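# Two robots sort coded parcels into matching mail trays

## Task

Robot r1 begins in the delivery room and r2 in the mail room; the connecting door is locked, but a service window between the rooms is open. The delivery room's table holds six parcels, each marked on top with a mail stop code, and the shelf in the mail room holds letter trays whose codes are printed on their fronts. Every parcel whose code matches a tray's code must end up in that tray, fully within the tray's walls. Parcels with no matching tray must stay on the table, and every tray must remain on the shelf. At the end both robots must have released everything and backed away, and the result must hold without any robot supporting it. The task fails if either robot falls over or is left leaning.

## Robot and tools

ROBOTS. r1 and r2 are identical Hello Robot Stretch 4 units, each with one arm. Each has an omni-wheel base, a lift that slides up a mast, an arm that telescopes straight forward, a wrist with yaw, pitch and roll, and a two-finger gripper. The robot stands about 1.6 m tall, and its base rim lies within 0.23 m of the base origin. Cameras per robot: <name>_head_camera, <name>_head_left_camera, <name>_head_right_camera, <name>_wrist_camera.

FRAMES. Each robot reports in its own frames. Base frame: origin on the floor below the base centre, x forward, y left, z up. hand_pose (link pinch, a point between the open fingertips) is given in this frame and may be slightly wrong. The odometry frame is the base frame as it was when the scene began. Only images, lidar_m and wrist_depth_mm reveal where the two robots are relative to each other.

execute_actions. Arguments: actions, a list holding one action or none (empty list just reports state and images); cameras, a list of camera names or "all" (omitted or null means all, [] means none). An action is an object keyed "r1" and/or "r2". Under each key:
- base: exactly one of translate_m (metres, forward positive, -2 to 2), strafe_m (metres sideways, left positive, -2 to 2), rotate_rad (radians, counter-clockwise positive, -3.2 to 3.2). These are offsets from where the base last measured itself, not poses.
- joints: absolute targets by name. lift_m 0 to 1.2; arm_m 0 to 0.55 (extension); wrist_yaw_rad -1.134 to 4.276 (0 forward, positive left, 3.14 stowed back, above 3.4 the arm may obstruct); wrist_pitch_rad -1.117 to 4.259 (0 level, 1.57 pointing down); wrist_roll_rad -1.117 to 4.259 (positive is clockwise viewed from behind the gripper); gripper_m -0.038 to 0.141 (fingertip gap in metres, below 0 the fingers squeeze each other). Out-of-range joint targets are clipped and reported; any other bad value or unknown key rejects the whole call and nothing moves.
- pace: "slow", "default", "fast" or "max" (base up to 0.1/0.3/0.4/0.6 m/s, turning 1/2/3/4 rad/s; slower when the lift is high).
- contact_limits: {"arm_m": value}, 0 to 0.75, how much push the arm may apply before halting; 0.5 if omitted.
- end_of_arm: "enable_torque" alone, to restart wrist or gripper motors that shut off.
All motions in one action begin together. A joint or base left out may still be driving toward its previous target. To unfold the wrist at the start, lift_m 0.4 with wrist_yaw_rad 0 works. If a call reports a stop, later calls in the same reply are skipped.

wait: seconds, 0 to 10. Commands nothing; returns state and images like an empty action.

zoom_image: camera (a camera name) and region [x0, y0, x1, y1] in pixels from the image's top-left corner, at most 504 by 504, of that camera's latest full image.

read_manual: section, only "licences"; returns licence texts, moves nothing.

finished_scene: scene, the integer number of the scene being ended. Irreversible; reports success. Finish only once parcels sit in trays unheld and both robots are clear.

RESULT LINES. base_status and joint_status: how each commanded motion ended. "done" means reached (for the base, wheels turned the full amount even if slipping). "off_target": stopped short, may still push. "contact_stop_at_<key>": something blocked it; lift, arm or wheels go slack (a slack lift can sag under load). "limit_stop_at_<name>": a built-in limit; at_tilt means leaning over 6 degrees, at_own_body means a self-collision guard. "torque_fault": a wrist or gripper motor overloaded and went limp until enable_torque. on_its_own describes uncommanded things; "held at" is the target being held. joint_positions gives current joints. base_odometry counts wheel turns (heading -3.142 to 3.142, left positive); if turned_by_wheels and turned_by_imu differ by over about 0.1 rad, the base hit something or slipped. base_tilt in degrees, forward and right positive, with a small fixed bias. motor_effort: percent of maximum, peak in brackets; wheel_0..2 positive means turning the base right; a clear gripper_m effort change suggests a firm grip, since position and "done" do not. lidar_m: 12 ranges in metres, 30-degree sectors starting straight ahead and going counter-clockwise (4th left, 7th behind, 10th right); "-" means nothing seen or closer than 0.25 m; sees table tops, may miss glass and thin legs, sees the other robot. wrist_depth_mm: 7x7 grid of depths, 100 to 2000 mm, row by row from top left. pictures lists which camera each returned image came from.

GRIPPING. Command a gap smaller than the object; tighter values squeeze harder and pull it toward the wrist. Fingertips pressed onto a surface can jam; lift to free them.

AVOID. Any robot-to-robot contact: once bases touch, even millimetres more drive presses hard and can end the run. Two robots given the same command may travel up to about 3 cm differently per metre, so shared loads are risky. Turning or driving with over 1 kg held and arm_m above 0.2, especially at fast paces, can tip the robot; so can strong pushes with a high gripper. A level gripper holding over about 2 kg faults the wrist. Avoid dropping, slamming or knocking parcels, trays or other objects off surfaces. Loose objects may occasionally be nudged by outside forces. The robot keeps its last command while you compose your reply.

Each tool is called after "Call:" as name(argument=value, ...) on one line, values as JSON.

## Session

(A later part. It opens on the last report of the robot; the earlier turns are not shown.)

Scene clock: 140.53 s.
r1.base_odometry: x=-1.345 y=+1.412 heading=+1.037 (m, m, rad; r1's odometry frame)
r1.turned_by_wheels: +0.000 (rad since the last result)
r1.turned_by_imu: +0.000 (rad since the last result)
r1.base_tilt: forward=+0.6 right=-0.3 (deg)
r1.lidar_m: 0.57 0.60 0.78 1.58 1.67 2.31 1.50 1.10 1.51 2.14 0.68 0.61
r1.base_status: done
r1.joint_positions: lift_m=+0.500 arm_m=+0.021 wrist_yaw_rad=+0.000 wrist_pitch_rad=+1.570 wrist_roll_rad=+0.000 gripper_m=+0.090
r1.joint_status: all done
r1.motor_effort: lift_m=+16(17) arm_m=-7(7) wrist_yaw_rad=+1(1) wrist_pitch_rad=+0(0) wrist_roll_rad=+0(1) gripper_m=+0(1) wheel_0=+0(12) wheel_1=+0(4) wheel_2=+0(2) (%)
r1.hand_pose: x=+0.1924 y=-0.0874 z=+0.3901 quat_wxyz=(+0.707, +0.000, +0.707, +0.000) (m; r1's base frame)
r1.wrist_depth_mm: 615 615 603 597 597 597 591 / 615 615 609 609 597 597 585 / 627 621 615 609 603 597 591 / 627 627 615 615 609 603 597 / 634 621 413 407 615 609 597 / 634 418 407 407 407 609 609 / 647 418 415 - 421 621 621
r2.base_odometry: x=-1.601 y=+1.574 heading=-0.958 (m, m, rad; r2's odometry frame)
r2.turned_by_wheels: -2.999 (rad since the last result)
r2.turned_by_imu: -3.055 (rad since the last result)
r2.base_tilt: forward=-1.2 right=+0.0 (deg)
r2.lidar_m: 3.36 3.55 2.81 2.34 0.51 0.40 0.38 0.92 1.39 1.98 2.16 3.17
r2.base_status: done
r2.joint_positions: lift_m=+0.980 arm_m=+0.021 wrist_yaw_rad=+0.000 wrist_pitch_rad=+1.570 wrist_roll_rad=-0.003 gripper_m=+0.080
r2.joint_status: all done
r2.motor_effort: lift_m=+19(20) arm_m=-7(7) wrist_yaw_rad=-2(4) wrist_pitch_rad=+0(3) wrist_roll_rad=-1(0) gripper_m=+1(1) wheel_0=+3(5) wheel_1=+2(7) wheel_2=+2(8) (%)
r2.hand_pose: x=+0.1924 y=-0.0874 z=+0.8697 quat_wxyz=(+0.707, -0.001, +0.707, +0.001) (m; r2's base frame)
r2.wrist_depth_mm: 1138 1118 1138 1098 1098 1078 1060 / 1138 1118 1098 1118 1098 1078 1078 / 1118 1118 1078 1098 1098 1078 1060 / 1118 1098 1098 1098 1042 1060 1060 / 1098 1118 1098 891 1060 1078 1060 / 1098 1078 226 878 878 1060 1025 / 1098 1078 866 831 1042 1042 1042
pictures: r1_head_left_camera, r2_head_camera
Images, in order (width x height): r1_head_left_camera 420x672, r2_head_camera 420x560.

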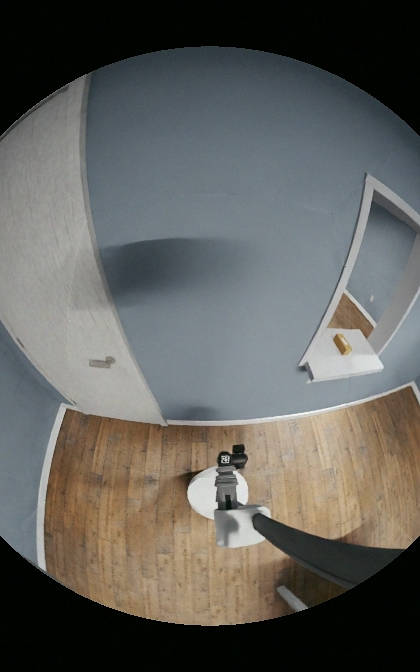

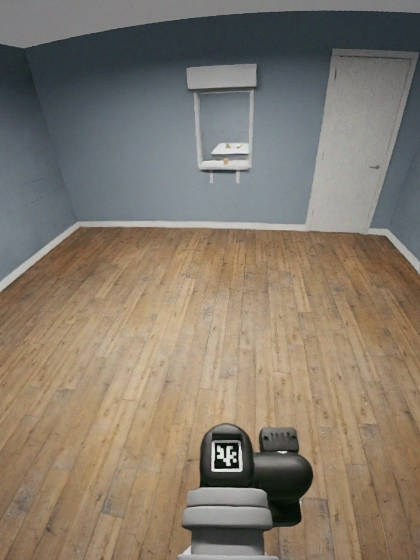

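Call:
execute_actions(actions=[{"r1": {"base": {"translate_m": -2.0}, "pace": "fast"}, "r2": {"base": {"translate_m": 2.0}, "joints": {"wrist_roll_rad": 0.13, "gripper_m": 0.09}, "pace": "fast"}}], cameras=["r2_head_camera", "r1_head_left_camera"])

Scene clock: 148.63 s.
r1.base_odometry: x=-2.363 y=-0.309 heading=+1.037 (m, m, rad; r1's odometry frame)
r1.turned_by_wheels: +0.000 (rad since the last result)
r1.turned_by_imu: -0.003 (rad since the last result)
r1.base_tilt: forward=+0.6 right=-0.3 (deg)
r1.lidar_m: 2.50 2.29 1.67 1.60 1.72 1.77 1.70 0.52 0.34 0.32 0.38 0.55
r1.base_status: done
r1.joint_positions: lift_m=+0.500 arm_m=+0.021 wrist_yaw_rad=+0.000 wrist_pitch_rad=+1.570 wrist_roll_rad=+0.000 gripper_m=+0.090
r1.joint_status: not commanded
r1.motor_effort: lift_m=+16(16) arm_m=-7(7) wrist_yaw_rad=+1(1) wrist_pitch_rad=+0(0) wrist_roll_rad=-1(1) gripper_m=-1(1) wheel_0=+1(6) wheel_1=+1(2) wheel_2=-1(13) (%)
r1.hand_pose: x=+0.1924 y=-0.0874 z=+0.3901 quat_wxyz=(+0.707, +0.000, +0.707, +0.000) (m; r1's base frame)
r1.wrist_depth_mm: 615 615 609 603 591 591 585 / 621 615 615 603 597 597 591 / 627 621 615 609 597 597 597 / 627 621 621 615 609 603 603 / 634 634 413 407 615 615 603 / 640 418 407 404 407 609 609 / 640 418 413 - 421 615 615
r2.base_odometry: x=-0.450 y=-0.062 heading=-0.958 (m, m, rad; r2's odometry frame)
r2.turned_by_wheels: +0.000 (rad since the last result)
r2.turned_by_imu: +0.001 (rad since the last result)
r2.base_tilt: forward=-1.2 right=+0.0 (deg)
r2.lidar_m: 1.36 1.60 2.39 2.56 2.76 2.42 2.83 2.86 2.22 2.19 1.88 1.50
r2.base_status: done
r2.joint_positions: lift_m=+0.980 arm_m=+0.021 wrist_yaw_rad=+0.000 wrist_pitch_rad=+1.570 wrist_roll_rad=+0.130 gripper_m=+0.090
r2.joint_status: all done
r2.motor_effort: lift_m=+19(19) arm_m=-7(7) wrist_yaw_rad=-2(2) wrist_pitch_rad=+0(1) wrist_roll_rad=-1(6) gripper_m=-1(4) wheel_0=+1(6) wheel_1=+0(6) wheel_2=+0(12) (%)
r2.hand_pose: x=+0.1924 y=-0.0874 z=+0.8697 quat_wxyz=(+0.706, +0.046, +0.705, -0.046) (m; r2's base frame)
r2.wrist_depth_mm: 1138 1138 1138 1118 1060 1078 1060 / 1118 1118 1118 1098 1078 1060 1042 / 1118 1118 1078 1078 1098 1098 1060 / 1118 1098 1098 1098 1078 1060 1060 / 1098 1078 1098 878 1078 1042 1042 / 1098 1078 221 866 866 1060 1060 / 1098 1098 878 831 854 1060 1025
pictures: r1_head_left_camera, r2_head_camera
Images, in order (width x height): r1_head_left_camera 420x672, r2_head_camera 420x560.

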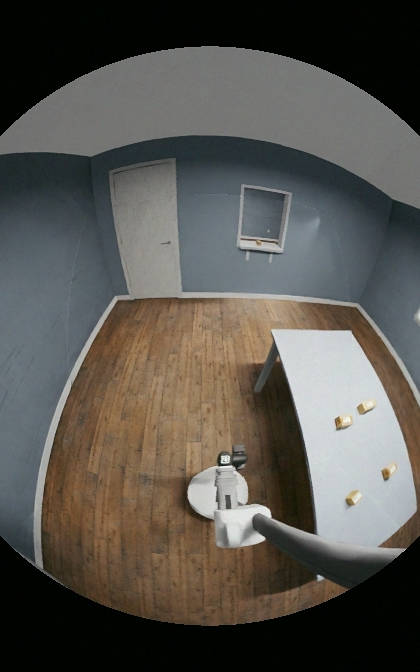

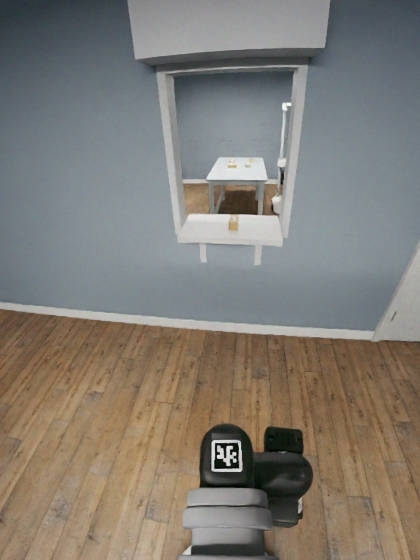

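Call:
execute_actions(actions=[{"r1": {"base": {"rotate_rad": -1.57}, "joints": {"lift_m": 1.0}, "pace": "fast"}, "r2": {"base": {"translate_m": 0.92}, "joints": {"lift_m": 1.11, "arm_m": 0.45}, "pace": "fast"}}], cameras=["r2_wrist_camera", "r1_head_camera"])

Scene clock: 153.10 s.
r1.base_odometry: x=-2.363 y=-0.309 heading=-0.534 (m, m, rad; r1's odometry frame)
r1.turned_by_wheels: -1.570 (rad since the last result)
r1.turned_by_imu: -1.572 (rad since the last result)
r1.base_tilt: forward=+0.7 right=-0.3 (deg)
r1.lidar_m: 0.35 0.39 0.55 2.53 2.26 1.68 1.59 1.71 1.78 1.69 0.51 0.37
r1.base_status: done
r1.joint_positions: lift_m=+1.000 arm_m=+0.021 wrist_yaw_rad=+0.000 wrist_pitch_rad=+1.570 wrist_roll_rad=+0.000 gripper_m=+0.090
r1.joint_status: all done
r1.motor_effort: lift_m=+25(27) arm_m=-7(7) wrist_yaw_rad=+0(0) wrist_pitch_rad=+1(0) wrist_roll_rad=-1(1) gripper_m=+0(2) wheel_0=+0(4) wheel_1=+0(8) wheel_2=+0(8) (%)
r1.hand_pose: x=+0.1924 y=-0.0874 z=+0.8894 quat_wxyz=(+0.707, +0.000, +0.707, +0.000) (m; r1's base frame)
r1.wrist_depth_mm: 353 349 345 345 343 340 336 / 1098 1118 1098 1098 1078 1060 585 / 1118 1098 1118 1098 1078 1078 1078 / 1118 1138 1118 1078 1098 1078 1078 / 1138 1138 904 904 1098 1098 1078 / 1138 1138 904 904 1118 1098 1098 / 1160 1138 1138 - 1098 1118 1098
r2.base_odometry: x=+0.080 y=-0.814 heading=-0.957 (m, m, rad; r2's odometry frame)
r2.turned_by_wheels: +0.000 (rad since the last result)
r2.turned_by_imu: +0.001 (rad since the last result)
r2.base_tilt: forward=-1.2 right=+0.0 (deg)
r2.lidar_m: 0.46 0.51 0.93 2.45 2.64 3.78 3.77 2.97 2.32 1.54 0.74 0.47
r2.base_status: done
r2.joint_positions: lift_m=+1.110 arm_m=+0.449 wrist_yaw_rad=+0.000 wrist_pitch_rad=+1.570 wrist_roll_rad=+0.130 gripper_m=+0.090
r2.joint_status: all done
r2.motor_effort: lift_m=+20(22) arm_m=+7(8) wrist_yaw_rad=-2(1) wrist_pitch_rad=+1(1) wrist_roll_rad=+1(3) gripper_m=-3(2) wheel_0=+2(7) wheel_1=+2(7) wheel_2=+0(12) (%)
r2.hand_pose: x=+0.6199 y=-0.0874 z=+0.9996 quat_wxyz=(+0.706, +0.046, +0.705, -0.046) (m; r2's base frame)
r2.wrist_depth_mm: 1255 1255 1255 1255 1229 1205 1229 / 338 338 334 329 327 324 320 / 336 332 330 327 325 324 319 / 334 332 330 274 324 320 317 / 332 330 327 272 320 317 315 / 330 329 223 271 320 317 312 / 329 325 322 270 315 312 310
pictures: r1_head_camera, r2_wrist_camera
Images, in order (width x height): r1_head_camera 420x560, r2_wrist_camera 616x392.

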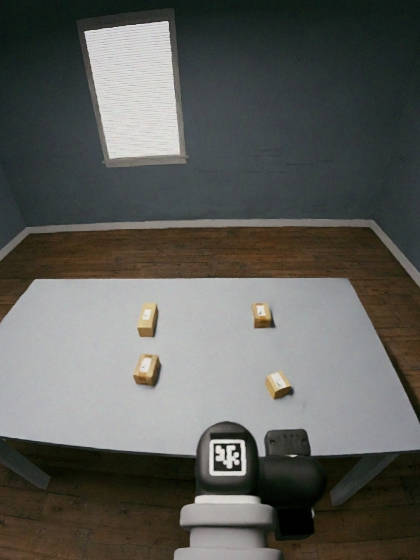

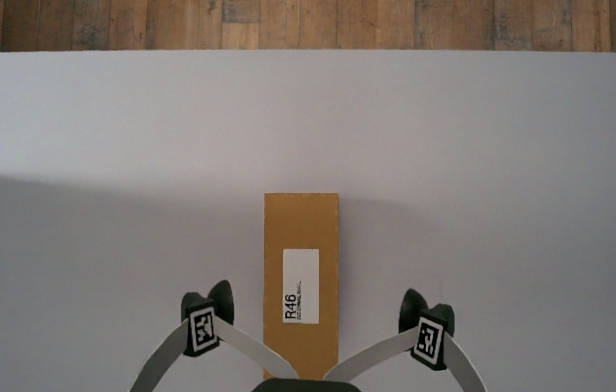

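Call:
execute_actions(actions=[{"r1": {"base": {"strafe_m": -0.08}, "joints": {"arm_m": 0.39}}, "r2": {"joints": {"lift_m": 1.044}}}], cameras=["r2_wrist_camera", "r1_wrist_camera"])

Scene clock: 156.73 s.
r1.base_odometry: x=-2.404 y=-0.378 heading=-0.533 (m, m, rad; r1's odometry frame)
r1.turned_by_wheels: +0.000 (rad since the last result)
r1.turned_by_imu: +0.000 (rad since the last result)
r1.base_tilt: forward=+0.7 right=-0.3 (deg)
r1.lidar_m: 0.32 0.38 0.51 2.59 2.31 1.67 1.62 1.70 1.69 1.62 0.50 0.36
r1.base_status: done
r1.joint_positions: lift_m=+1.000 arm_m=+0.389 wrist_yaw_rad=+0.000 wrist_pitch_rad=+1.570 wrist_roll_rad=+0.000 gripper_m=+0.090
r1.joint_status: all done
r1.motor_effort: lift_m=+25(25) arm_m=+8(8) wrist_yaw_rad=+1(0) wrist_pitch_rad=+2(1) wrist_roll_rad=+0(1) gripper_m=+1(0) wheel_0=+0(5) wheel_1=+2(10) wheel_2=+0(1) (%)
r1.hand_pose: x=+0.5599 y=-0.0874 z=+0.8894 quat_wxyz=(+0.707, +0.000, +0.707, +0.000) (m; r1's base frame)
r1.wrist_depth_mm: 351 349 347 343 340 340 336 / 353 351 347 347 343 340 340 / 357 355 353 349 347 342 342 / 359 359 353 351 349 345 342 / 364 362 355 304 349 349 347 / 368 364 355 355 353 349 347 / 368 366 362 - 355 351 349
r2.base_odometry: x=+0.080 y=-0.814 heading=-0.957 (m, m, rad; r2's odometry frame)
r2.turned_by_wheels: +0.000 (rad since the last result)
r2.turned_by_imu: +0.001 (rad since the last result)
r2.base_tilt: forward=-1.2 right=+0.0 (deg)
r2.lidar_m: 0.45 0.49 0.93 2.45 2.64 3.80 3.76 2.98 2.33 1.54 0.74 0.45
r2.base_status: not commanded
r2.joint_positions: lift_m=+1.044 arm_m=+0.449 wrist_yaw_rad=+0.000 wrist_pitch_rad=+1.570 wrist_roll_rad=+0.130 gripper_m=+0.090
r2.joint_status: all done
r2.motor_effort: lift_m=+16(19) arm_m=+7(7) wrist_yaw_rad=-2(2) wrist_pitch_rad=+1(0) wrist_roll_rad=+1(0) gripper_m=-3(1) wheel_0=+2(2) wheel_1=+1(2) wheel_2=+0(0) (%)
r2.hand_pose: x=+0.6199 y=-0.0874 z=+0.9339 quat_wxyz=(+0.706, +0.046, +0.705, -0.046) (m; r2's base frame)
r2.wrist_depth_mm: 273 271 266 267 263 259 258 / 271 270 266 263 262 258 257 / 270 266 264 262 262 256 256 / 268 265 263 209 258 256 255 / 265 265 262 207 257 255 252 / 264 263 208 206 255 252 252 / 262 260 256 205 252 250 249
pictures: r1_wrist_camera, r2_wrist_camera
Images, in order (width x height): r1_wrist_camera 616x392, r2_wrist_camera 616x392.

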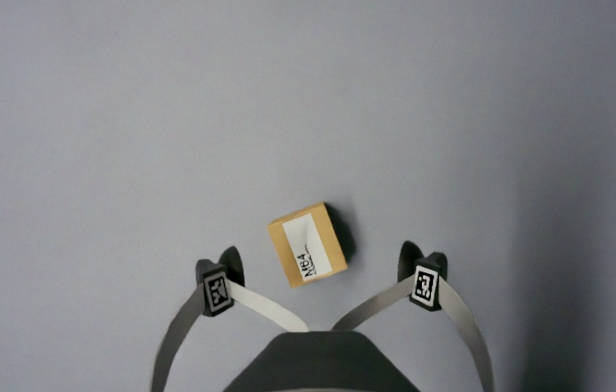

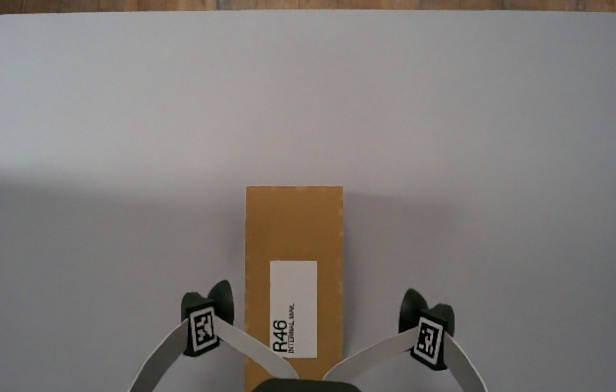

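Call:
zoom_image(camera="r1_wrist_camera", region=[260, 195, 360, 295])

Call:
execute_actions(actions=[{"r1": {"joints": {"arm_m": 0.54, "wrist_pitch_rad": 1.3}}, "r2": {"joints": {"gripper_m": 0.005}}}], cameras=["r2_wrist_camera", "r1_wrist_camera"])

Region (260, 195, 360, 295) of r1_wrist_camera's 616x392 image, scaled by 5.040.

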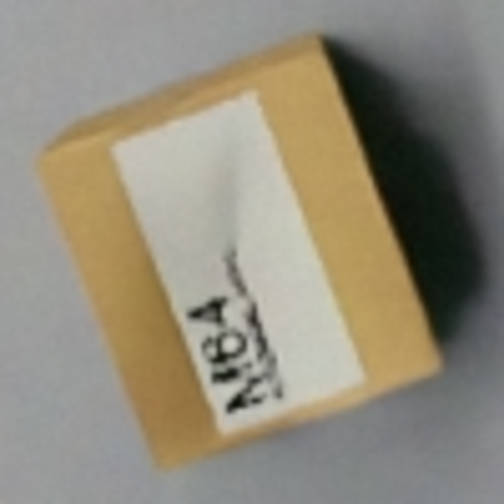

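Scene clock: 158.63 s.
r1.base_odometry: x=-2.404 y=-0.378 heading=-0.533 (m, m, rad; r1's odometry frame)
r1.turned_by_wheels: +0.000 (rad since the last result)
r1.turned_by_imu: +0.000 (rad since the last result)
r1.base_tilt: forward=+0.7 right=-0.3 (deg)
r1.lidar_m: 0.32 0.38 0.55 2.60 2.29 1.69 1.59 1.72 1.71 1.62 0.53 0.36
r1.base_status: not commanded
r1.joint_positions: lift_m=+1.000 arm_m=+0.539 wrist_yaw_rad=+0.000 wrist_pitch_rad=+1.301 wrist_roll_rad=+0.000 gripper_m=+0.090
r1.joint_status: all done
r1.motor_effort: lift_m=+24(24) arm_m=+8(7) wrist_yaw_rad=+0(1) wrist_pitch_rad=-1(6) wrist_roll_rad=+0(0) gripper_m=+1(2) wheel_0=+0(0) wheel_1=+2(2) wheel_2=+0(0) (%)
r1.hand_pose: x=+0.7865 y=-0.0874 z=+0.8998 quat_wxyz=(+0.796, +0.000, +0.605, +0.000) (m; r1's base frame)
r1.wrist_depth_mm: 436 430 421 421 413 410 404 / 418 413 407 404 399 397 397 / 404 399 397 389 387 384 382 / 389 387 379 329 373 370 368 / 375 373 370 364 362 359 353 / 366 359 349 353 345 342 342 / 351 347 347 - 338 332 332
r2.base_odometry: x=+0.080 y=-0.814 heading=-0.957 (m, m, rad; r2's odometry frame)
r2.turned_by_wheels: +0.000 (rad since the last result)
r2.turned_by_imu: +0.001 (rad since the last result)
r2.base_tilt: forward=-1.2 right=-0.1 (deg)
r2.lidar_m: 0.46 0.50 0.95 2.45 2.65 3.82 3.78 2.97 2.34 1.53 0.74 0.46
r2.base_status: not commanded
r2.joint_positions: lift_m=+1.044 arm_m=+0.449 wrist_yaw_rad=+0.000 wrist_pitch_rad=+1.570 wrist_roll_rad=+0.130 gripper_m=+0.006
r2.joint_status: all done
r2.motor_effort: lift_m=+16(16) arm_m=+7(7) wrist_yaw_rad=-2(2) wrist_pitch_rad=+1(0) wrist_roll_rad=+3(1) gripper_m=-24(27) wheel_0=+2(2) wheel_1=+2(2) wheel_2=+0(0) (%)
r2.hand_pose: x=+0.6199 y=-0.0874 z=+0.9339 quat_wxyz=(+0.706, +0.046, +0.705, -0.046) (m; r2's base frame)
r2.wrist_depth_mm: 272 271 268 265 263 260 257 / 270 268 266 263 260 258 256 / 268 266 265 263 259 256 255 / 267 264 263 195 257 255 255 / 267 263 262 194 256 254 252 / 264 263 214 191 207 252 251 / 263 259 257 190 185 250 250
pictures: r1_wrist_camera, r2_wrist_camera
Images, in order (width x height): r1_wrist_camera 616x392, r2_wrist_camera 616x392.

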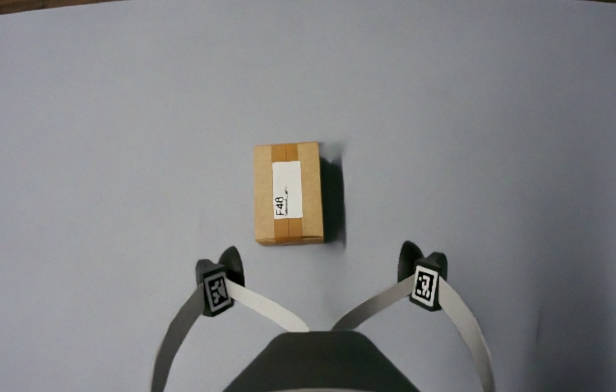

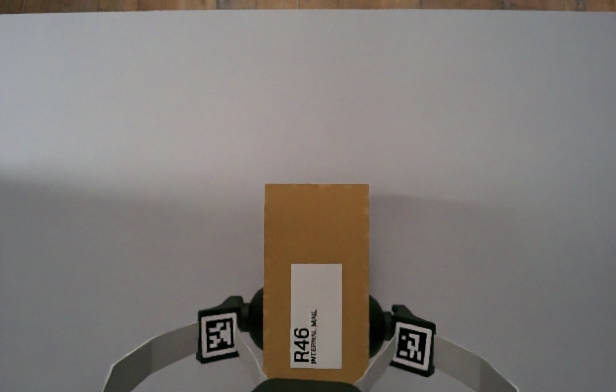

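Call:
zoom_image(camera="r1_wrist_camera", region=[245, 135, 345, 250])

Region (245, 135, 345, 250) of r1_wrist_camera's 616x392 image, scaled by 4.383; it fills the left 438 columns of this view, and the rest is white.

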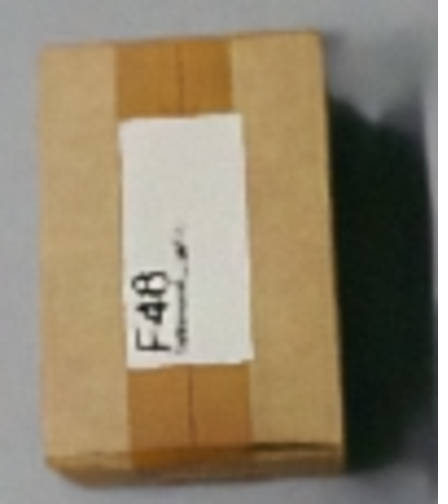

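Call:
execute_actions(actions=[{"r1": {"base": {"translate_m": 0.065}, "joints": {"lift_m": 0.95}}, "r2": {"joints": {"lift_m": 1.09}}}], cameras=["r1_wrist_camera"])

Call:
zoom_image(camera="r1_wrist_camera", region=[230, 150, 350, 300])

Scene clock: 161.93 s.
r1.base_odometry: x=-2.348 y=-0.411 heading=-0.533 (m, m, rad; r1's odometry frame)
r1.turned_by_wheels: +0.000 (rad since the last result)
r1.turned_by_imu: +0.000 (rad since the last result)
r1.base_tilt: forward=+0.7 right=-0.3 (deg)
r1.lidar_m: 0.28 0.28 0.44 2.59 2.36 1.76 1.68 1.78 1.67 1.61 0.42 0.30
r1.base_status: done
r1.joint_positions: lift_m=+0.950 arm_m=+0.539 wrist_yaw_rad=+0.000 wrist_pitch_rad=+1.301 wrist_roll_rad=+0.000 gripper_m=+0.090
r1.joint_status: all done
r1.motor_effort: lift_m=+15(23) arm_m=+7(8) wrist_yaw_rad=+0(0) wrist_pitch_rad=-2(1) wrist_roll_rad=+0(1) gripper_m=-1(1) wheel_0=-1(2) wheel_1=-1(1) wheel_2=+0(8) (%)
r1.hand_pose: x=+0.7866 y=-0.0874 z=+0.8506 quat_wxyz=(+0.796, +0.000, +0.605, +0.000) (m; r1's base frame)
r1.wrist_depth_mm: 379 375 368 364 359 357 351 / 364 359 355 351 347 343 342 / 351 345 342 340 336 332 329 / 338 336 330 329 324 320 319 / 325 322 317 270 314 309 307 / 315 312 259 260 300 298 297 / 306 301 301 - 294 290 289
r2.base_odometry: x=+0.080 y=-0.814 heading=-0.957 (m, m, rad; r2's odometry frame)
r2.turned_by_wheels: +0.000 (rad since the last result)
r2.turned_by_imu: +0.001 (rad since the last result)
r2.base_tilt: forward=-1.2 right=-0.1 (deg)
r2.lidar_m: 0.45 0.50 0.95 2.44 2.65 3.80 3.77 2.99 2.31 1.53 0.75 0.46
r2.base_status: not commanded
r2.joint_positions: lift_m=+1.090 arm_m=+0.449 wrist_yaw_rad=+0.000 wrist_pitch_rad=+1.570 wrist_roll_rad=+0.130 gripper_m=+0.006
r2.joint_status: all done
r2.motor_effort: lift_m=+20(22) arm_m=+7(7) wrist_yaw_rad=-2(2) wrist_pitch_rad=+2(1) wrist_roll_rad=+2(2) gripper_m=-25(24) wheel_0=+2(2) wheel_1=+2(2) wheel_2=+0(0) (%)
r2.hand_pose: x=+0.6199 y=-0.0874 z=+0.9795 quat_wxyz=(+0.706, +0.046, +0.705, -0.046) (m; r2's base frame)
r2.wrist_depth_mm: 1255 1229 1205 1205 1205 1182 1138 / 319 315 314 310 307 301 301 / 317 314 309 306 306 301 298 / 314 309 309 195 303 298 297 / 312 309 307 193 300 297 297 / 312 309 215 192 206 297 294 / 307 304 303 190 185 293 293
pictures: r1_wrist_camera
Images, in order (width x height): r1_wrist_camera 616x392.

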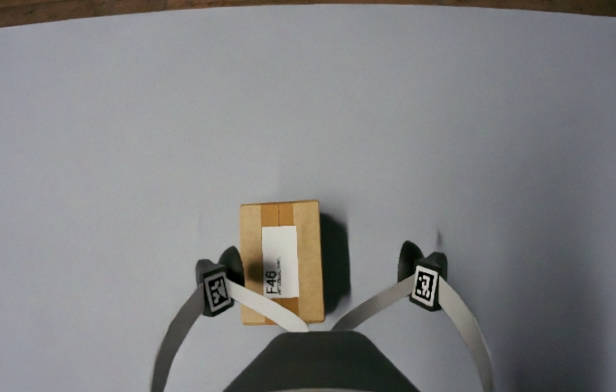

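Region (230, 150, 350, 300) of r1_wrist_camera's 616x392 image, scaled by 3.360; it fills the left 403 columns of this view, and the rest is white.

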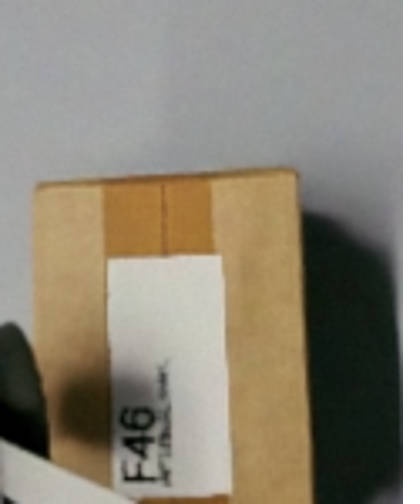

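Call:
zoom_image(camera="r1_wrist_camera", region=[255, 255, 305, 305])

Region (255, 255, 305, 305) of r1_wrist_camera's 616x392 image, scaled by 10.080.

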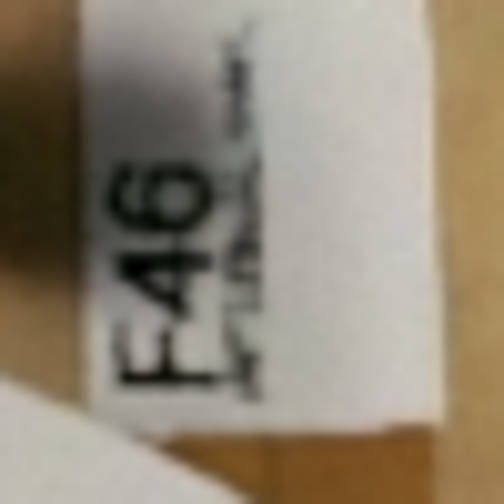

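Call:
execute_actions(actions=[{"r1": {"base": {"strafe_m": 0.03}}, "r2": {"base": {"rotate_rad": 3.035}, "joints": {"arm_m": 0.02, "wrist_roll_rad": 0.0}, "pace": "fast"}}], cameras=["r1_wrist_camera", "r2_head_camera"])

Scene clock: 166.20 s.
r1.base_odometry: x=-2.332 y=-0.385 heading=-0.534 (m, m, rad; r1's odometry frame)
r1.turned_by_wheels: +0.000 (rad since the last result)
r1.turned_by_imu: +0.000 (rad since the last result)
r1.base_tilt: forward=+0.6 right=-0.3 (deg)
r1.lidar_m: 0.28 0.33 0.44 2.55 2.35 1.76 1.66 1.77 1.73 1.64 0.42 0.30
r1.base_status: done
r1.joint_positions: lift_m=+0.950 arm_m=+0.539 wrist_yaw_rad=+0.000 wrist_pitch_rad=+1.301 wrist_roll_rad=+0.000 gripper_m=+0.090
r1.joint_status: not commanded
r1.motor_effort: lift_m=+15(15) arm_m=+7(8) wrist_yaw_rad=+0(0) wrist_pitch_rad=-2(1) wrist_roll_rad=+0(1) gripper_m=-1(1) wheel_0=+0(8) wheel_1=-2(9) wheel_2=+0(1) (%)
r1.hand_pose: x=+0.7866 y=-0.0874 z=+0.8506 quat_wxyz=(+0.796, +0.000, +0.605, +0.000) (m; r1's base frame)
r1.wrist_depth_mm: 377 375 368 364 359 357 351 / 364 359 357 351 345 343 343 / 351 347 342 338 334 332 329 / 338 332 330 325 325 320 319 / 327 324 320 268 312 310 307 / 315 312 304 259 298 298 297 / 306 303 301 - 294 290 289
r2.base_odometry: x=+0.080 y=-0.814 heading=+2.077 (m, m, rad; r2's odometry frame)
r2.turned_by_wheels: +3.034 (rad since the last result)
r2.turned_by_imu: +3.093 (rad since the last result)
r2.base_tilt: forward=-1.2 right=+0.0 (deg)
r2.lidar_m: 3.29 3.31 2.40 2.23 0.83 0.48 0.46 0.54 0.82 2.26 2.54 3.47
r2.base_status: done
r2.joint_positions: lift_m=+1.090 arm_m=+0.021 wrist_yaw_rad=+0.000 wrist_pitch_rad=+1.570 wrist_roll_rad=+0.000 gripper_m=+0.006
r2.joint_status: all done
r2.motor_effort: lift_m=+19(20) arm_m=-7(7) wrist_yaw_rad=-2(2) wrist_pitch_rad=+0(1) wrist_roll_rad=-1(2) gripper_m=-22(25) wheel_0=-4(7) wheel_1=-1(7) wheel_2=-2(6) (%)
r2.hand_pose: x=+0.1924 y=-0.0874 z=+0.9796 quat_wxyz=(+0.707, +0.000, +0.707, +0.000) (m; r2's base frame)
r2.wrist_depth_mm: 1255 1255 1205 1205 1205 1182 1160 / 1205 1229 1229 1205 1160 1182 1160 / 1229 1205 1205 1205 1205 1160 1205 / 1205 1229 1205 195 1205 1160 1182 / 1229 1229 1205 193 1160 1182 1160 / 1255 1229 215 192 206 1160 1138 / 1205 1160 991 190 185 1160 1138
pictures: r1_wrist_camera, r2_head_camera
Images, in order (width x height): r1_wrist_camera 616x392, r2_head_camera 420x560.

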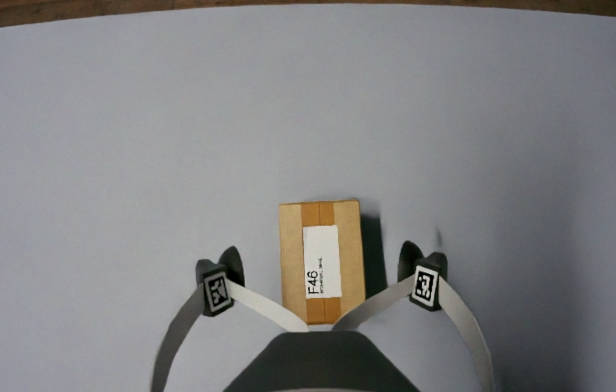

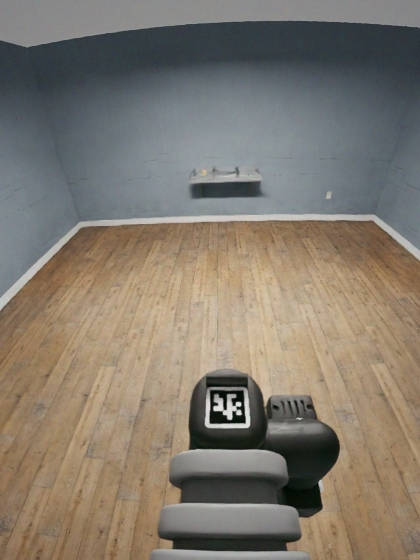

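Call:
execute_actions(actions=[])

Scene clock: 167.30 s.
r1.base_odometry: x=-2.332 y=-0.385 heading=-0.534 (m, m, rad; r1's odometry frame)
r1.turned_by_wheels: +0.000 (rad since the last result)
r1.turned_by_imu: +0.000 (rad since the last result)
r1.base_tilt: forward=+0.7 right=-0.3 (deg)
r1.lidar_m: 0.29 0.32 0.44 2.56 2.32 1.75 1.67 1.76 1.73 1.65 0.42 0.30
r1.base_status: done
r1.joint_positions: lift_m=+0.950 arm_m=+0.539 wrist_yaw_rad=+0.000 wrist_pitch_rad=+1.301 wrist_roll_rad=+0.000 gripper_m=+0.090
r1.joint_status: not commanded
r1.motor_effort: lift_m=+15(15) arm_m=+7(8) wrist_yaw_rad=+1(0) wrist_pitch_rad=-1(1) wrist_roll_rad=+0(1) gripper_m=-2(1) wheel_0=-1(8) wheel_1=-2(9) wheel_2=+0(1) (%)
r1.hand_pose: x=+0.7866 y=-0.0874 z=+0.8506 quat_wxyz=(+0.796, +0.000, +0.605, +0.000) (m; r1's base frame)
r1.wrist_depth_mm: 379 373 368 364 359 355 353 / 366 359 355 351 347 343 342 / 351 345 343 340 336 332 329 / 338 334 330 327 324 322 319 / 327 322 320 267 312 309 306 / 315 312 304 259 300 298 296 / 306 303 301 - 294 290 289
r2.base_odometry: x=+0.080 y=-0.814 heading=+2.077 (m, m, rad; r2's odometry frame)
r2.turned_by_wheels: +0.000 (rad since the last result)
r2.turned_by_imu: +0.000 (rad since the last result)
r2.base_tilt: forward=-1.3 right=+0.0 (deg)
r2.lidar_m: 3.29 3.30 2.40 2.23 0.82 0.48 0.45 0.53 0.83 2.26 2.55 3.48
r2.base_status: done
r2.joint_positions: lift_m=+1.090 arm_m=+0.021 wrist_yaw_rad=+0.000 wrist_pitch_rad=+1.570 wrist_roll_rad=+0.000 gripper_m=+0.006
r2.joint_status: all done
r2.motor_effort: lift_m=+19(20) arm_m=-7(7) wrist_yaw_rad=-2(2) wrist_pitch_rad=+0(1) wrist_roll_rad=+0(2) gripper_m=-25(25) wheel_0=-4(7) wheel_1=-1(7) wheel_2=-2(6) (%)
r2.hand_pose: x=+0.1924 y=-0.0874 z=+0.9796 quat_wxyz=(+0.707, +0.000, +0.707, +0.000) (m; r2's base frame)
r2.wrist_depth_mm: 1229 1255 1205 1205 1182 1205 1160 / 1255 1229 1205 1205 1205 1160 1205 / 1229 1229 1229 1205 1205 1160 1160 / 1255 1205 1205 195 1182 1160 1182 / 1205 1205 1205 194 1160 1182 1160 / 1229 1229 215 191 206 1160 1160 / 1229 1160 960 191 184 1138 1138
pictures: r1_head_camera, r1_head_left_camera, r1_head_right_camera, r1_wrist_camera, r2_head_camera, r2_head_left_camera, r2_head_right_camera, r2_wrist_camera
Images, in order (width x height): r1_head_camera 420x560, r1_head_left_camera 420x672, r1_head_right_camera 420x672, r1_wrist_camera 616x392, r2_head_camera 420x560, r2_head_left_camera 420x672, r2_head_right_camera 420x672, r2_wrist_camera 616x392.

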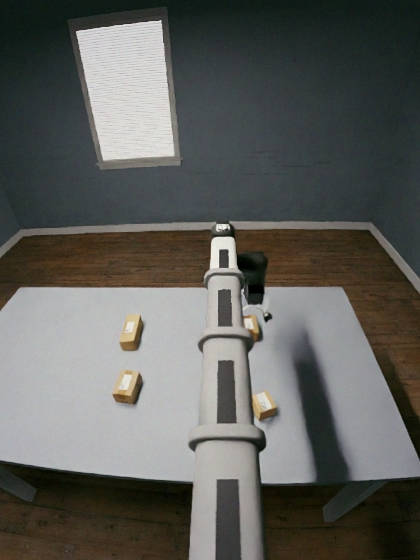

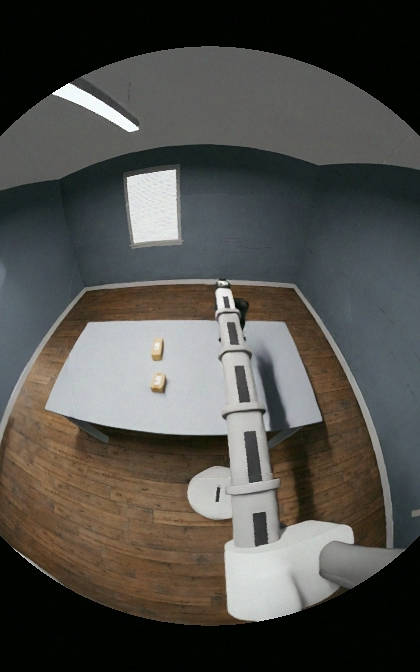

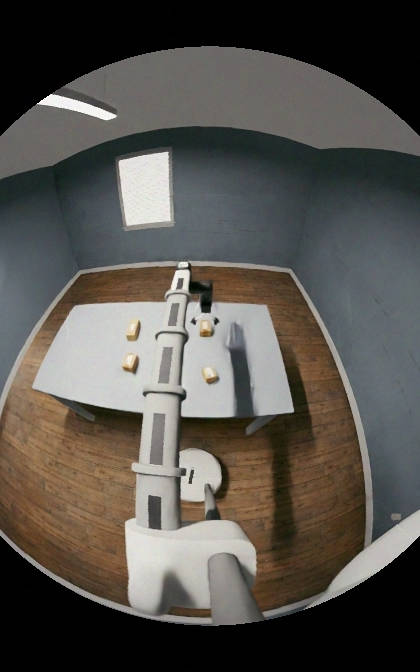

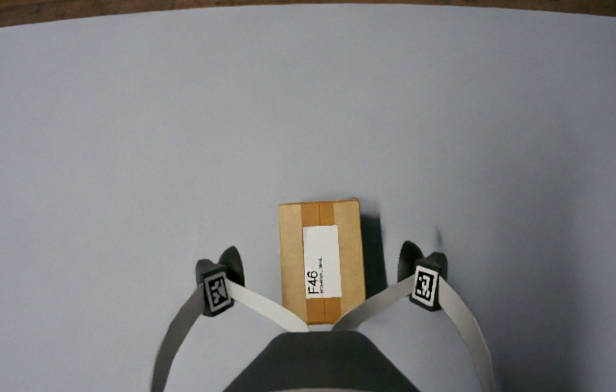

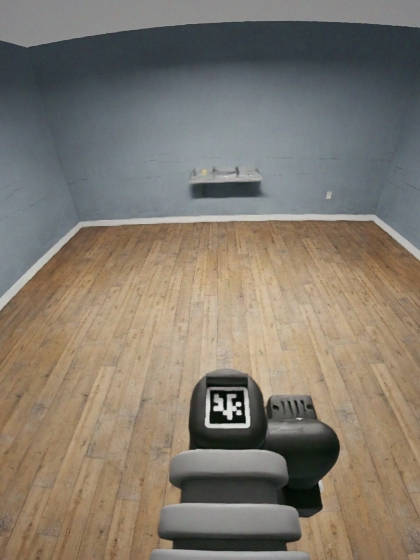

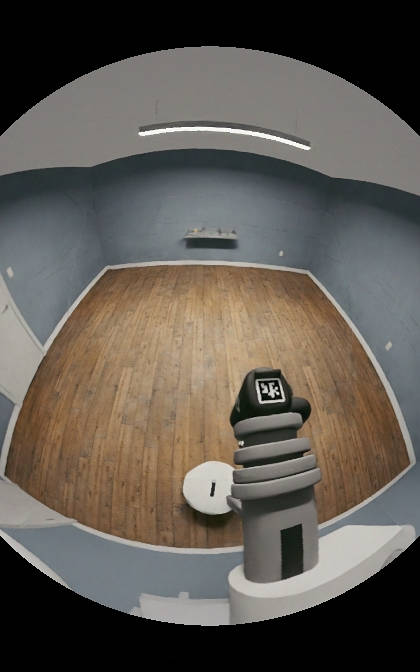

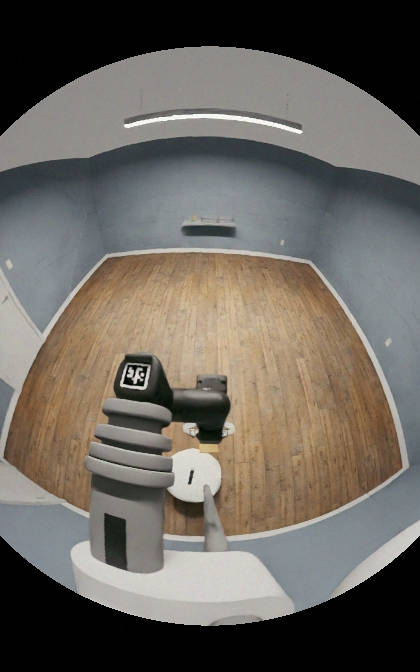

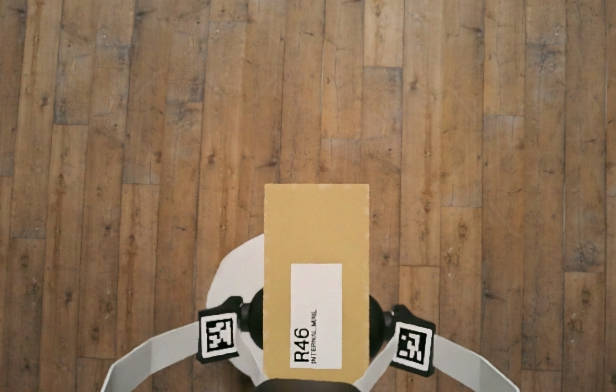

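Call:
execute_actions(actions=[{"r1": {"joints": {"lift_m": 0.893}}, "r2": {"base": {"translate_m": 2.0}, "joints": {"lift_m": 0.96}, "pace": "fast"}}], cameras=["r1_wrist_camera", "r2_head_camera"])

Call:
execute_actions(actions=[{"r1": {"joints": {"gripper_m": 0.003}}, "r2": {"base": {"translate_m": 0.889}, "joints": {"arm_m": 0.5}, "pace": "fast"}}], cameras=["r1_wrist_camera", "r2_head_camera", "r2_wrist_camera"])

Scene clock: 175.13 s.
r1.base_odometry: x=-2.332 y=-0.385 heading=-0.534 (m, m, rad; r1's odometry frame)
r1.turned_by_wheels: +0.000 (rad since the last result)
r1.turned_by_imu: +0.000 (rad since the last result)
r1.base_tilt: forward=+0.7 right=-0.3 (deg)
r1.lidar_m: 0.26 0.31 0.44 2.56 2.37 1.73 1.69 1.76 1.70 1.65 0.43 0.29
r1.base_status: not commanded
r1.joint_positions: lift_m=+0.893 arm_m=+0.539 wrist_yaw_rad=+0.000 wrist_pitch_rad=+1.301 wrist_roll_rad=+0.000 gripper_m=+0.090
r1.joint_status: all done
r1.motor_effort: lift_m=+15(16) arm_m=+7(7) wrist_yaw_rad=+0(0) wrist_pitch_rad=-2(1) wrist_roll_rad=-1(0) gripper_m=-1(1) wheel_0=+0(1) wheel_1=-2(2) wheel_2=+0(0) (%)
r1.hand_pose: x=+0.7866 y=-0.0874 z=+0.7936 quat_wxyz=(+0.796, +0.000, +0.605, +0.000) (m; r1's base frame)
r1.wrist_depth_mm: 310 307 303 298 297 293 290 / 300 297 291 290 286 283 281 / 289 286 282 279 277 273 271 / 277 276 272 219 266 264 262 / 268 266 264 211 227 255 253 / 260 257 251 205 205 245 245 / 251 249 247 - 242 238 -
r2.base_odometry: x=-0.891 y=+0.935 heading=+2.077 (m, m, rad; r2's odometry frame)
r2.turned_by_wheels: +0.000 (rad since the last result)
r2.turned_by_imu: +0.000 (rad since the last result)
r2.base_tilt: forward=-1.3 right=+0.0 (deg)
r2.lidar_m: 1.28 1.35 2.41 2.31 2.40 2.66 2.56 2.68 2.55 2.46 2.49 1.34
r2.base_status: done
r2.joint_positions: lift_m=+0.960 arm_m=+0.021 wrist_yaw_rad=+0.000 wrist_pitch_rad=+1.570 wrist_roll_rad=+0.000 gripper_m=+0.006
r2.joint_status: all done
r2.motor_effort: lift_m=+16(18) arm_m=-7(8) wrist_yaw_rad=-2(2) wrist_pitch_rad=-1(1) wrist_roll_rad=-3(1) gripper_m=-27(24) wheel_0=+2(8) wheel_1=+1(6) wheel_2=-1(10) (%)
r2.hand_pose: x=+0.1924 y=-0.0874 z=+0.8498 quat_wxyz=(+0.707, +0.000, +0.707, +0.000) (m; r2's base frame)
r2.wrist_depth_mm: 1138 1118 1078 1098 1098 1060 1042 / 1118 1118 1098 1098 1098 1025 1042 / 1098 1118 1098 1098 1078 1060 1078 / 1098 1098 1078 195 1078 1042 1042 / 1098 1098 1060 193 1025 1025 1025 / 1060 1098 215 191 207 1042 1042 / 1078 1060 854 190 185 1042 1042
pictures: r1_wrist_camera, r2_head_camera
Images, in order (width x height): r1_wrist_camera 616x392, r2_head_camera 420x560.

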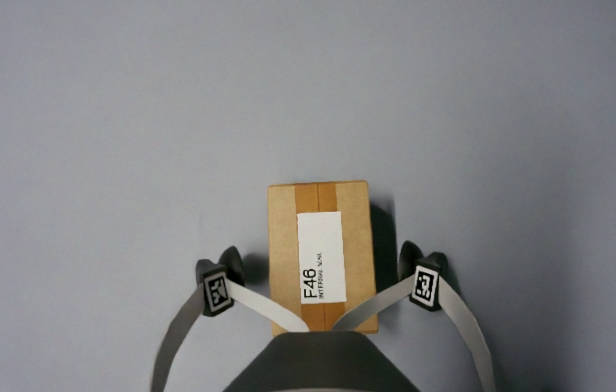

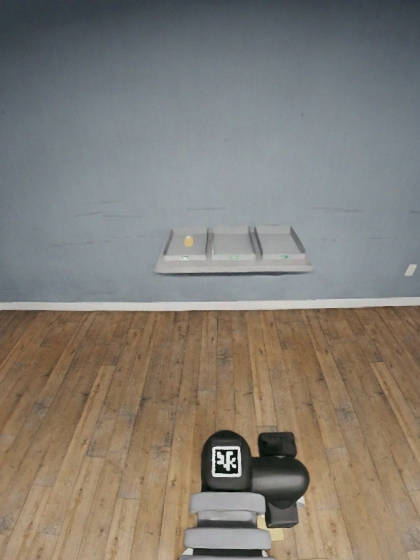

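Scene clock: 179.00 s.
r1.base_odometry: x=-2.332 y=-0.385 heading=-0.534 (m, m, rad; r1's odometry frame)
r1.turned_by_wheels: +0.000 (rad since the last result)
r1.turned_by_imu: +0.000 (rad since the last result)
r1.base_tilt: forward=+0.7 right=-0.3 (deg)
r1.lidar_m: 0.29 0.33 0.43 2.56 2.34 1.75 1.68 1.77 1.74 1.65 0.40 0.28
r1.base_status: not commanded
r1.joint_positions: lift_m=+0.893 arm_m=+0.539 wrist_yaw_rad=+0.000 wrist_pitch_rad=+1.301 wrist_roll_rad=+0.000 gripper_m=+0.003
r1.joint_status: all done
r1.motor_effort: lift_m=+15(15) arm_m=+7(7) wrist_yaw_rad=+1(1) wrist_pitch_rad=-2(2) wrist_roll_rad=+0(0) gripper_m=-22(24) wheel_0=+0(1) wheel_1=-2(2) wheel_2=+0(0) (%)
r1.hand_pose: x=+0.7866 y=-0.0874 z=+0.7936 quat_wxyz=(+0.796, +0.000, +0.605, +0.000) (m; r1's base frame)
r1.wrist_depth_mm: 310 307 303 298 297 293 290 / 300 296 293 289 286 282 282 / 289 285 282 279 274 273 271 / 278 276 273 203 265 263 262 / 267 266 264 196 214 255 253 / 258 256 187 189 187 242 245 / 252 248 248 - 242 238 -
r2.base_odometry: x=-1.322 y=+1.712 heading=+2.077 (m, m, rad; r2's odometry frame)
r2.turned_by_wheels: +0.000 (rad since the last result)
r2.turned_by_imu: +0.000 (rad since the last result)
r2.base_tilt: forward=-1.2 right=-0.1 (deg)
r2.lidar_m: 0.40 0.43 1.23 2.31 2.39 3.26 3.53 3.49 2.54 2.46 0.59 0.43
r2.base_status: done
r2.joint_positions: lift_m=+0.960 arm_m=+0.499 wrist_yaw_rad=+0.000 wrist_pitch_rad=+1.570 wrist_roll_rad=+0.000 gripper_m=+0.006
r2.joint_status: all done
r2.motor_effort: lift_m=+17(16) arm_m=+7(6) wrist_yaw_rad=-2(1) wrist_pitch_rad=+1(1) wrist_roll_rad=+0(2) gripper_m=-26(28) wheel_0=+1(8) wheel_1=+0(6) wheel_2=-1(12) (%)
r2.hand_pose: x=+0.6699 y=-0.0874 z=+0.8498 quat_wxyz=(+0.707, +0.000, +0.707, +0.000) (m; r2's base frame)
r2.wrist_depth_mm: 289 298 297 294 291 285 282 / 289 278 298 291 287 309 279 / 307 307 317 314 309 304 271 / 287 310 314 195 309 301 270 / 290 314 312 193 307 300 267 / 294 298 214 191 208 294 266 / 287 250 309 191 184 248 264
pictures: r1_wrist_camera, r2_head_camera, r2_wrist_camera
Images, in order (width x height): r1_wrist_camera 616x392, r2_head_camera 420x560, r2_wrist_camera 616x392.

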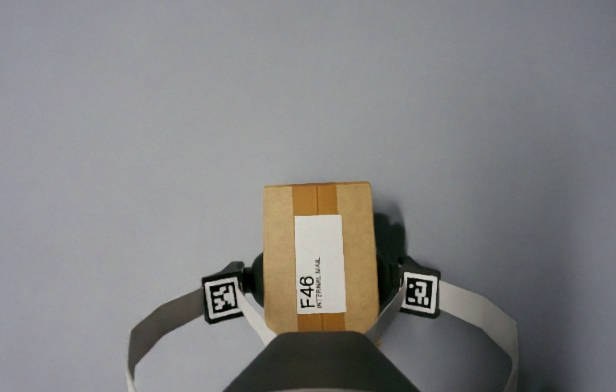

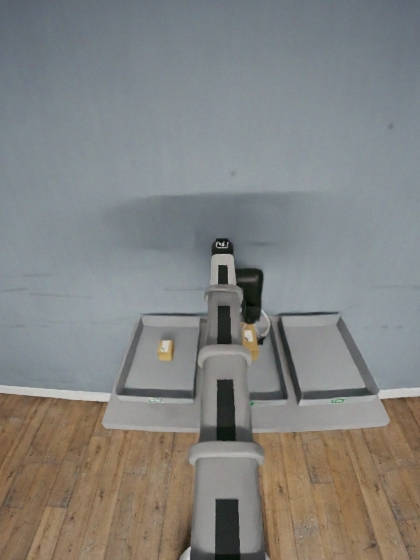

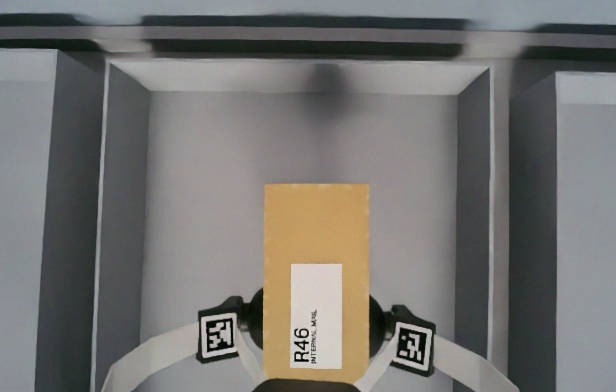

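Call:
execute_actions(actions=[{"r1": {"joints": {"lift_m": 1.0}, "pace": "fast"}, "r2": {"joints": {"lift_m": 0.908}}}], cameras=["r2_wrist_camera"])

Scene clock: 180.67 s.
r1.base_odometry: x=-2.332 y=-0.385 heading=-0.534 (m, m, rad; r1's odometry frame)
r1.turned_by_wheels: +0.000 (rad since the last result)
r1.turned_by_imu: +0.000 (rad since the last result)
r1.base_tilt: forward=+0.7 right=-0.4 (deg)
r1.lidar_m: 0.26 0.29 0.44 2.56 2.37 1.75 1.67 1.77 1.72 1.65 0.41 0.28
r1.base_status: not commanded
r1.joint_positions: lift_m=+1.000 arm_m=+0.539 wrist_yaw_rad=+0.000 wrist_pitch_rad=+1.301 wrist_roll_rad=+0.000 gripper_m=+0.003
r1.joint_status: all done
r1.motor_effort: lift_m=+25(27) arm_m=+7(7) wrist_yaw_rad=+1(0) wrist_pitch_rad=-3(3) wrist_roll_rad=-1(1) gripper_m=-22(23) wheel_0=-1(0) wheel_1=-2(2) wheel_2=+0(0) (%)
r1.hand_pose: x=+0.7865 y=-0.0874 z=+0.8998 quat_wxyz=(+0.796, +0.000, +0.606, +0.000) (m; r1's base frame)
r1.wrist_depth_mm: 1336 1308 866 854 831 413 1229 / 421 415 407 404 397 399 394 / 404 399 397 389 387 382 379 / 389 384 379 203 370 368 366 / 375 373 366 196 214 357 353 / 364 359 187 189 187 338 342 / 351 347 347 - 340 334 334
r2.base_odometry: x=-1.322 y=+1.712 heading=+2.077 (m, m, rad; r2's odometry frame)
r2.turned_by_wheels: +0.000 (rad since the last result)
r2.turned_by_imu: +0.000 (rad since the last result)
r2.base_tilt: forward=-1.3 right=-0.1 (deg)
r2.lidar_m: 0.41 0.43 1.24 2.32 2.40 3.26 3.51 3.48 2.54 2.45 0.57 0.41
r2.base_status: not commanded
r2.joint_positions: lift_m=+0.908 arm_m=+0.499 wrist_yaw_rad=+0.000 wrist_pitch_rad=+1.570 wrist_roll_rad=+0.000 gripper_m=+0.006
r2.joint_status: all done
r2.motor_effort: lift_m=+16(16) arm_m=+7(7) wrist_yaw_rad=-2(2) wrist_pitch_rad=+0(0) wrist_roll_rad=-1(0) gripper_m=-24(23) wheel_0=+1(1) wheel_1=+0(0) wheel_2=-1(1) (%)
r2.hand_pose: x=+0.6699 y=-0.0874 z=+0.7979 quat_wxyz=(+0.707, +0.000, +0.707, +0.000) (m; r2's base frame)
r2.wrist_depth_mm: 250 239 236 233 229 224 246 / 229 266 265 262 260 242 243 / 231 266 264 262 258 256 235 / 232 264 263 195 256 254 234 / 228 262 260 193 255 252 234 / 229 262 214 191 207 248 230 / 229 249 256 190 184 198 229
pictures: r2_wrist_camera
Images, in order (width x height): r2_wrist_camera 616x392.

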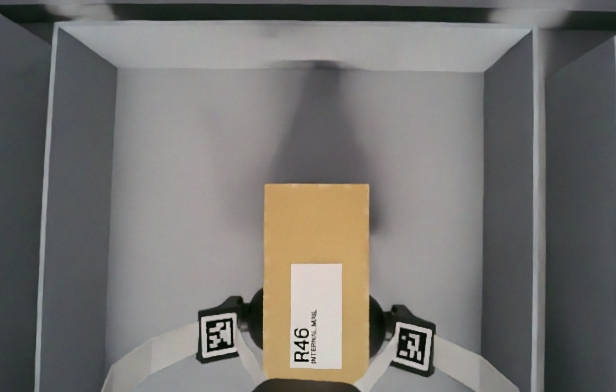

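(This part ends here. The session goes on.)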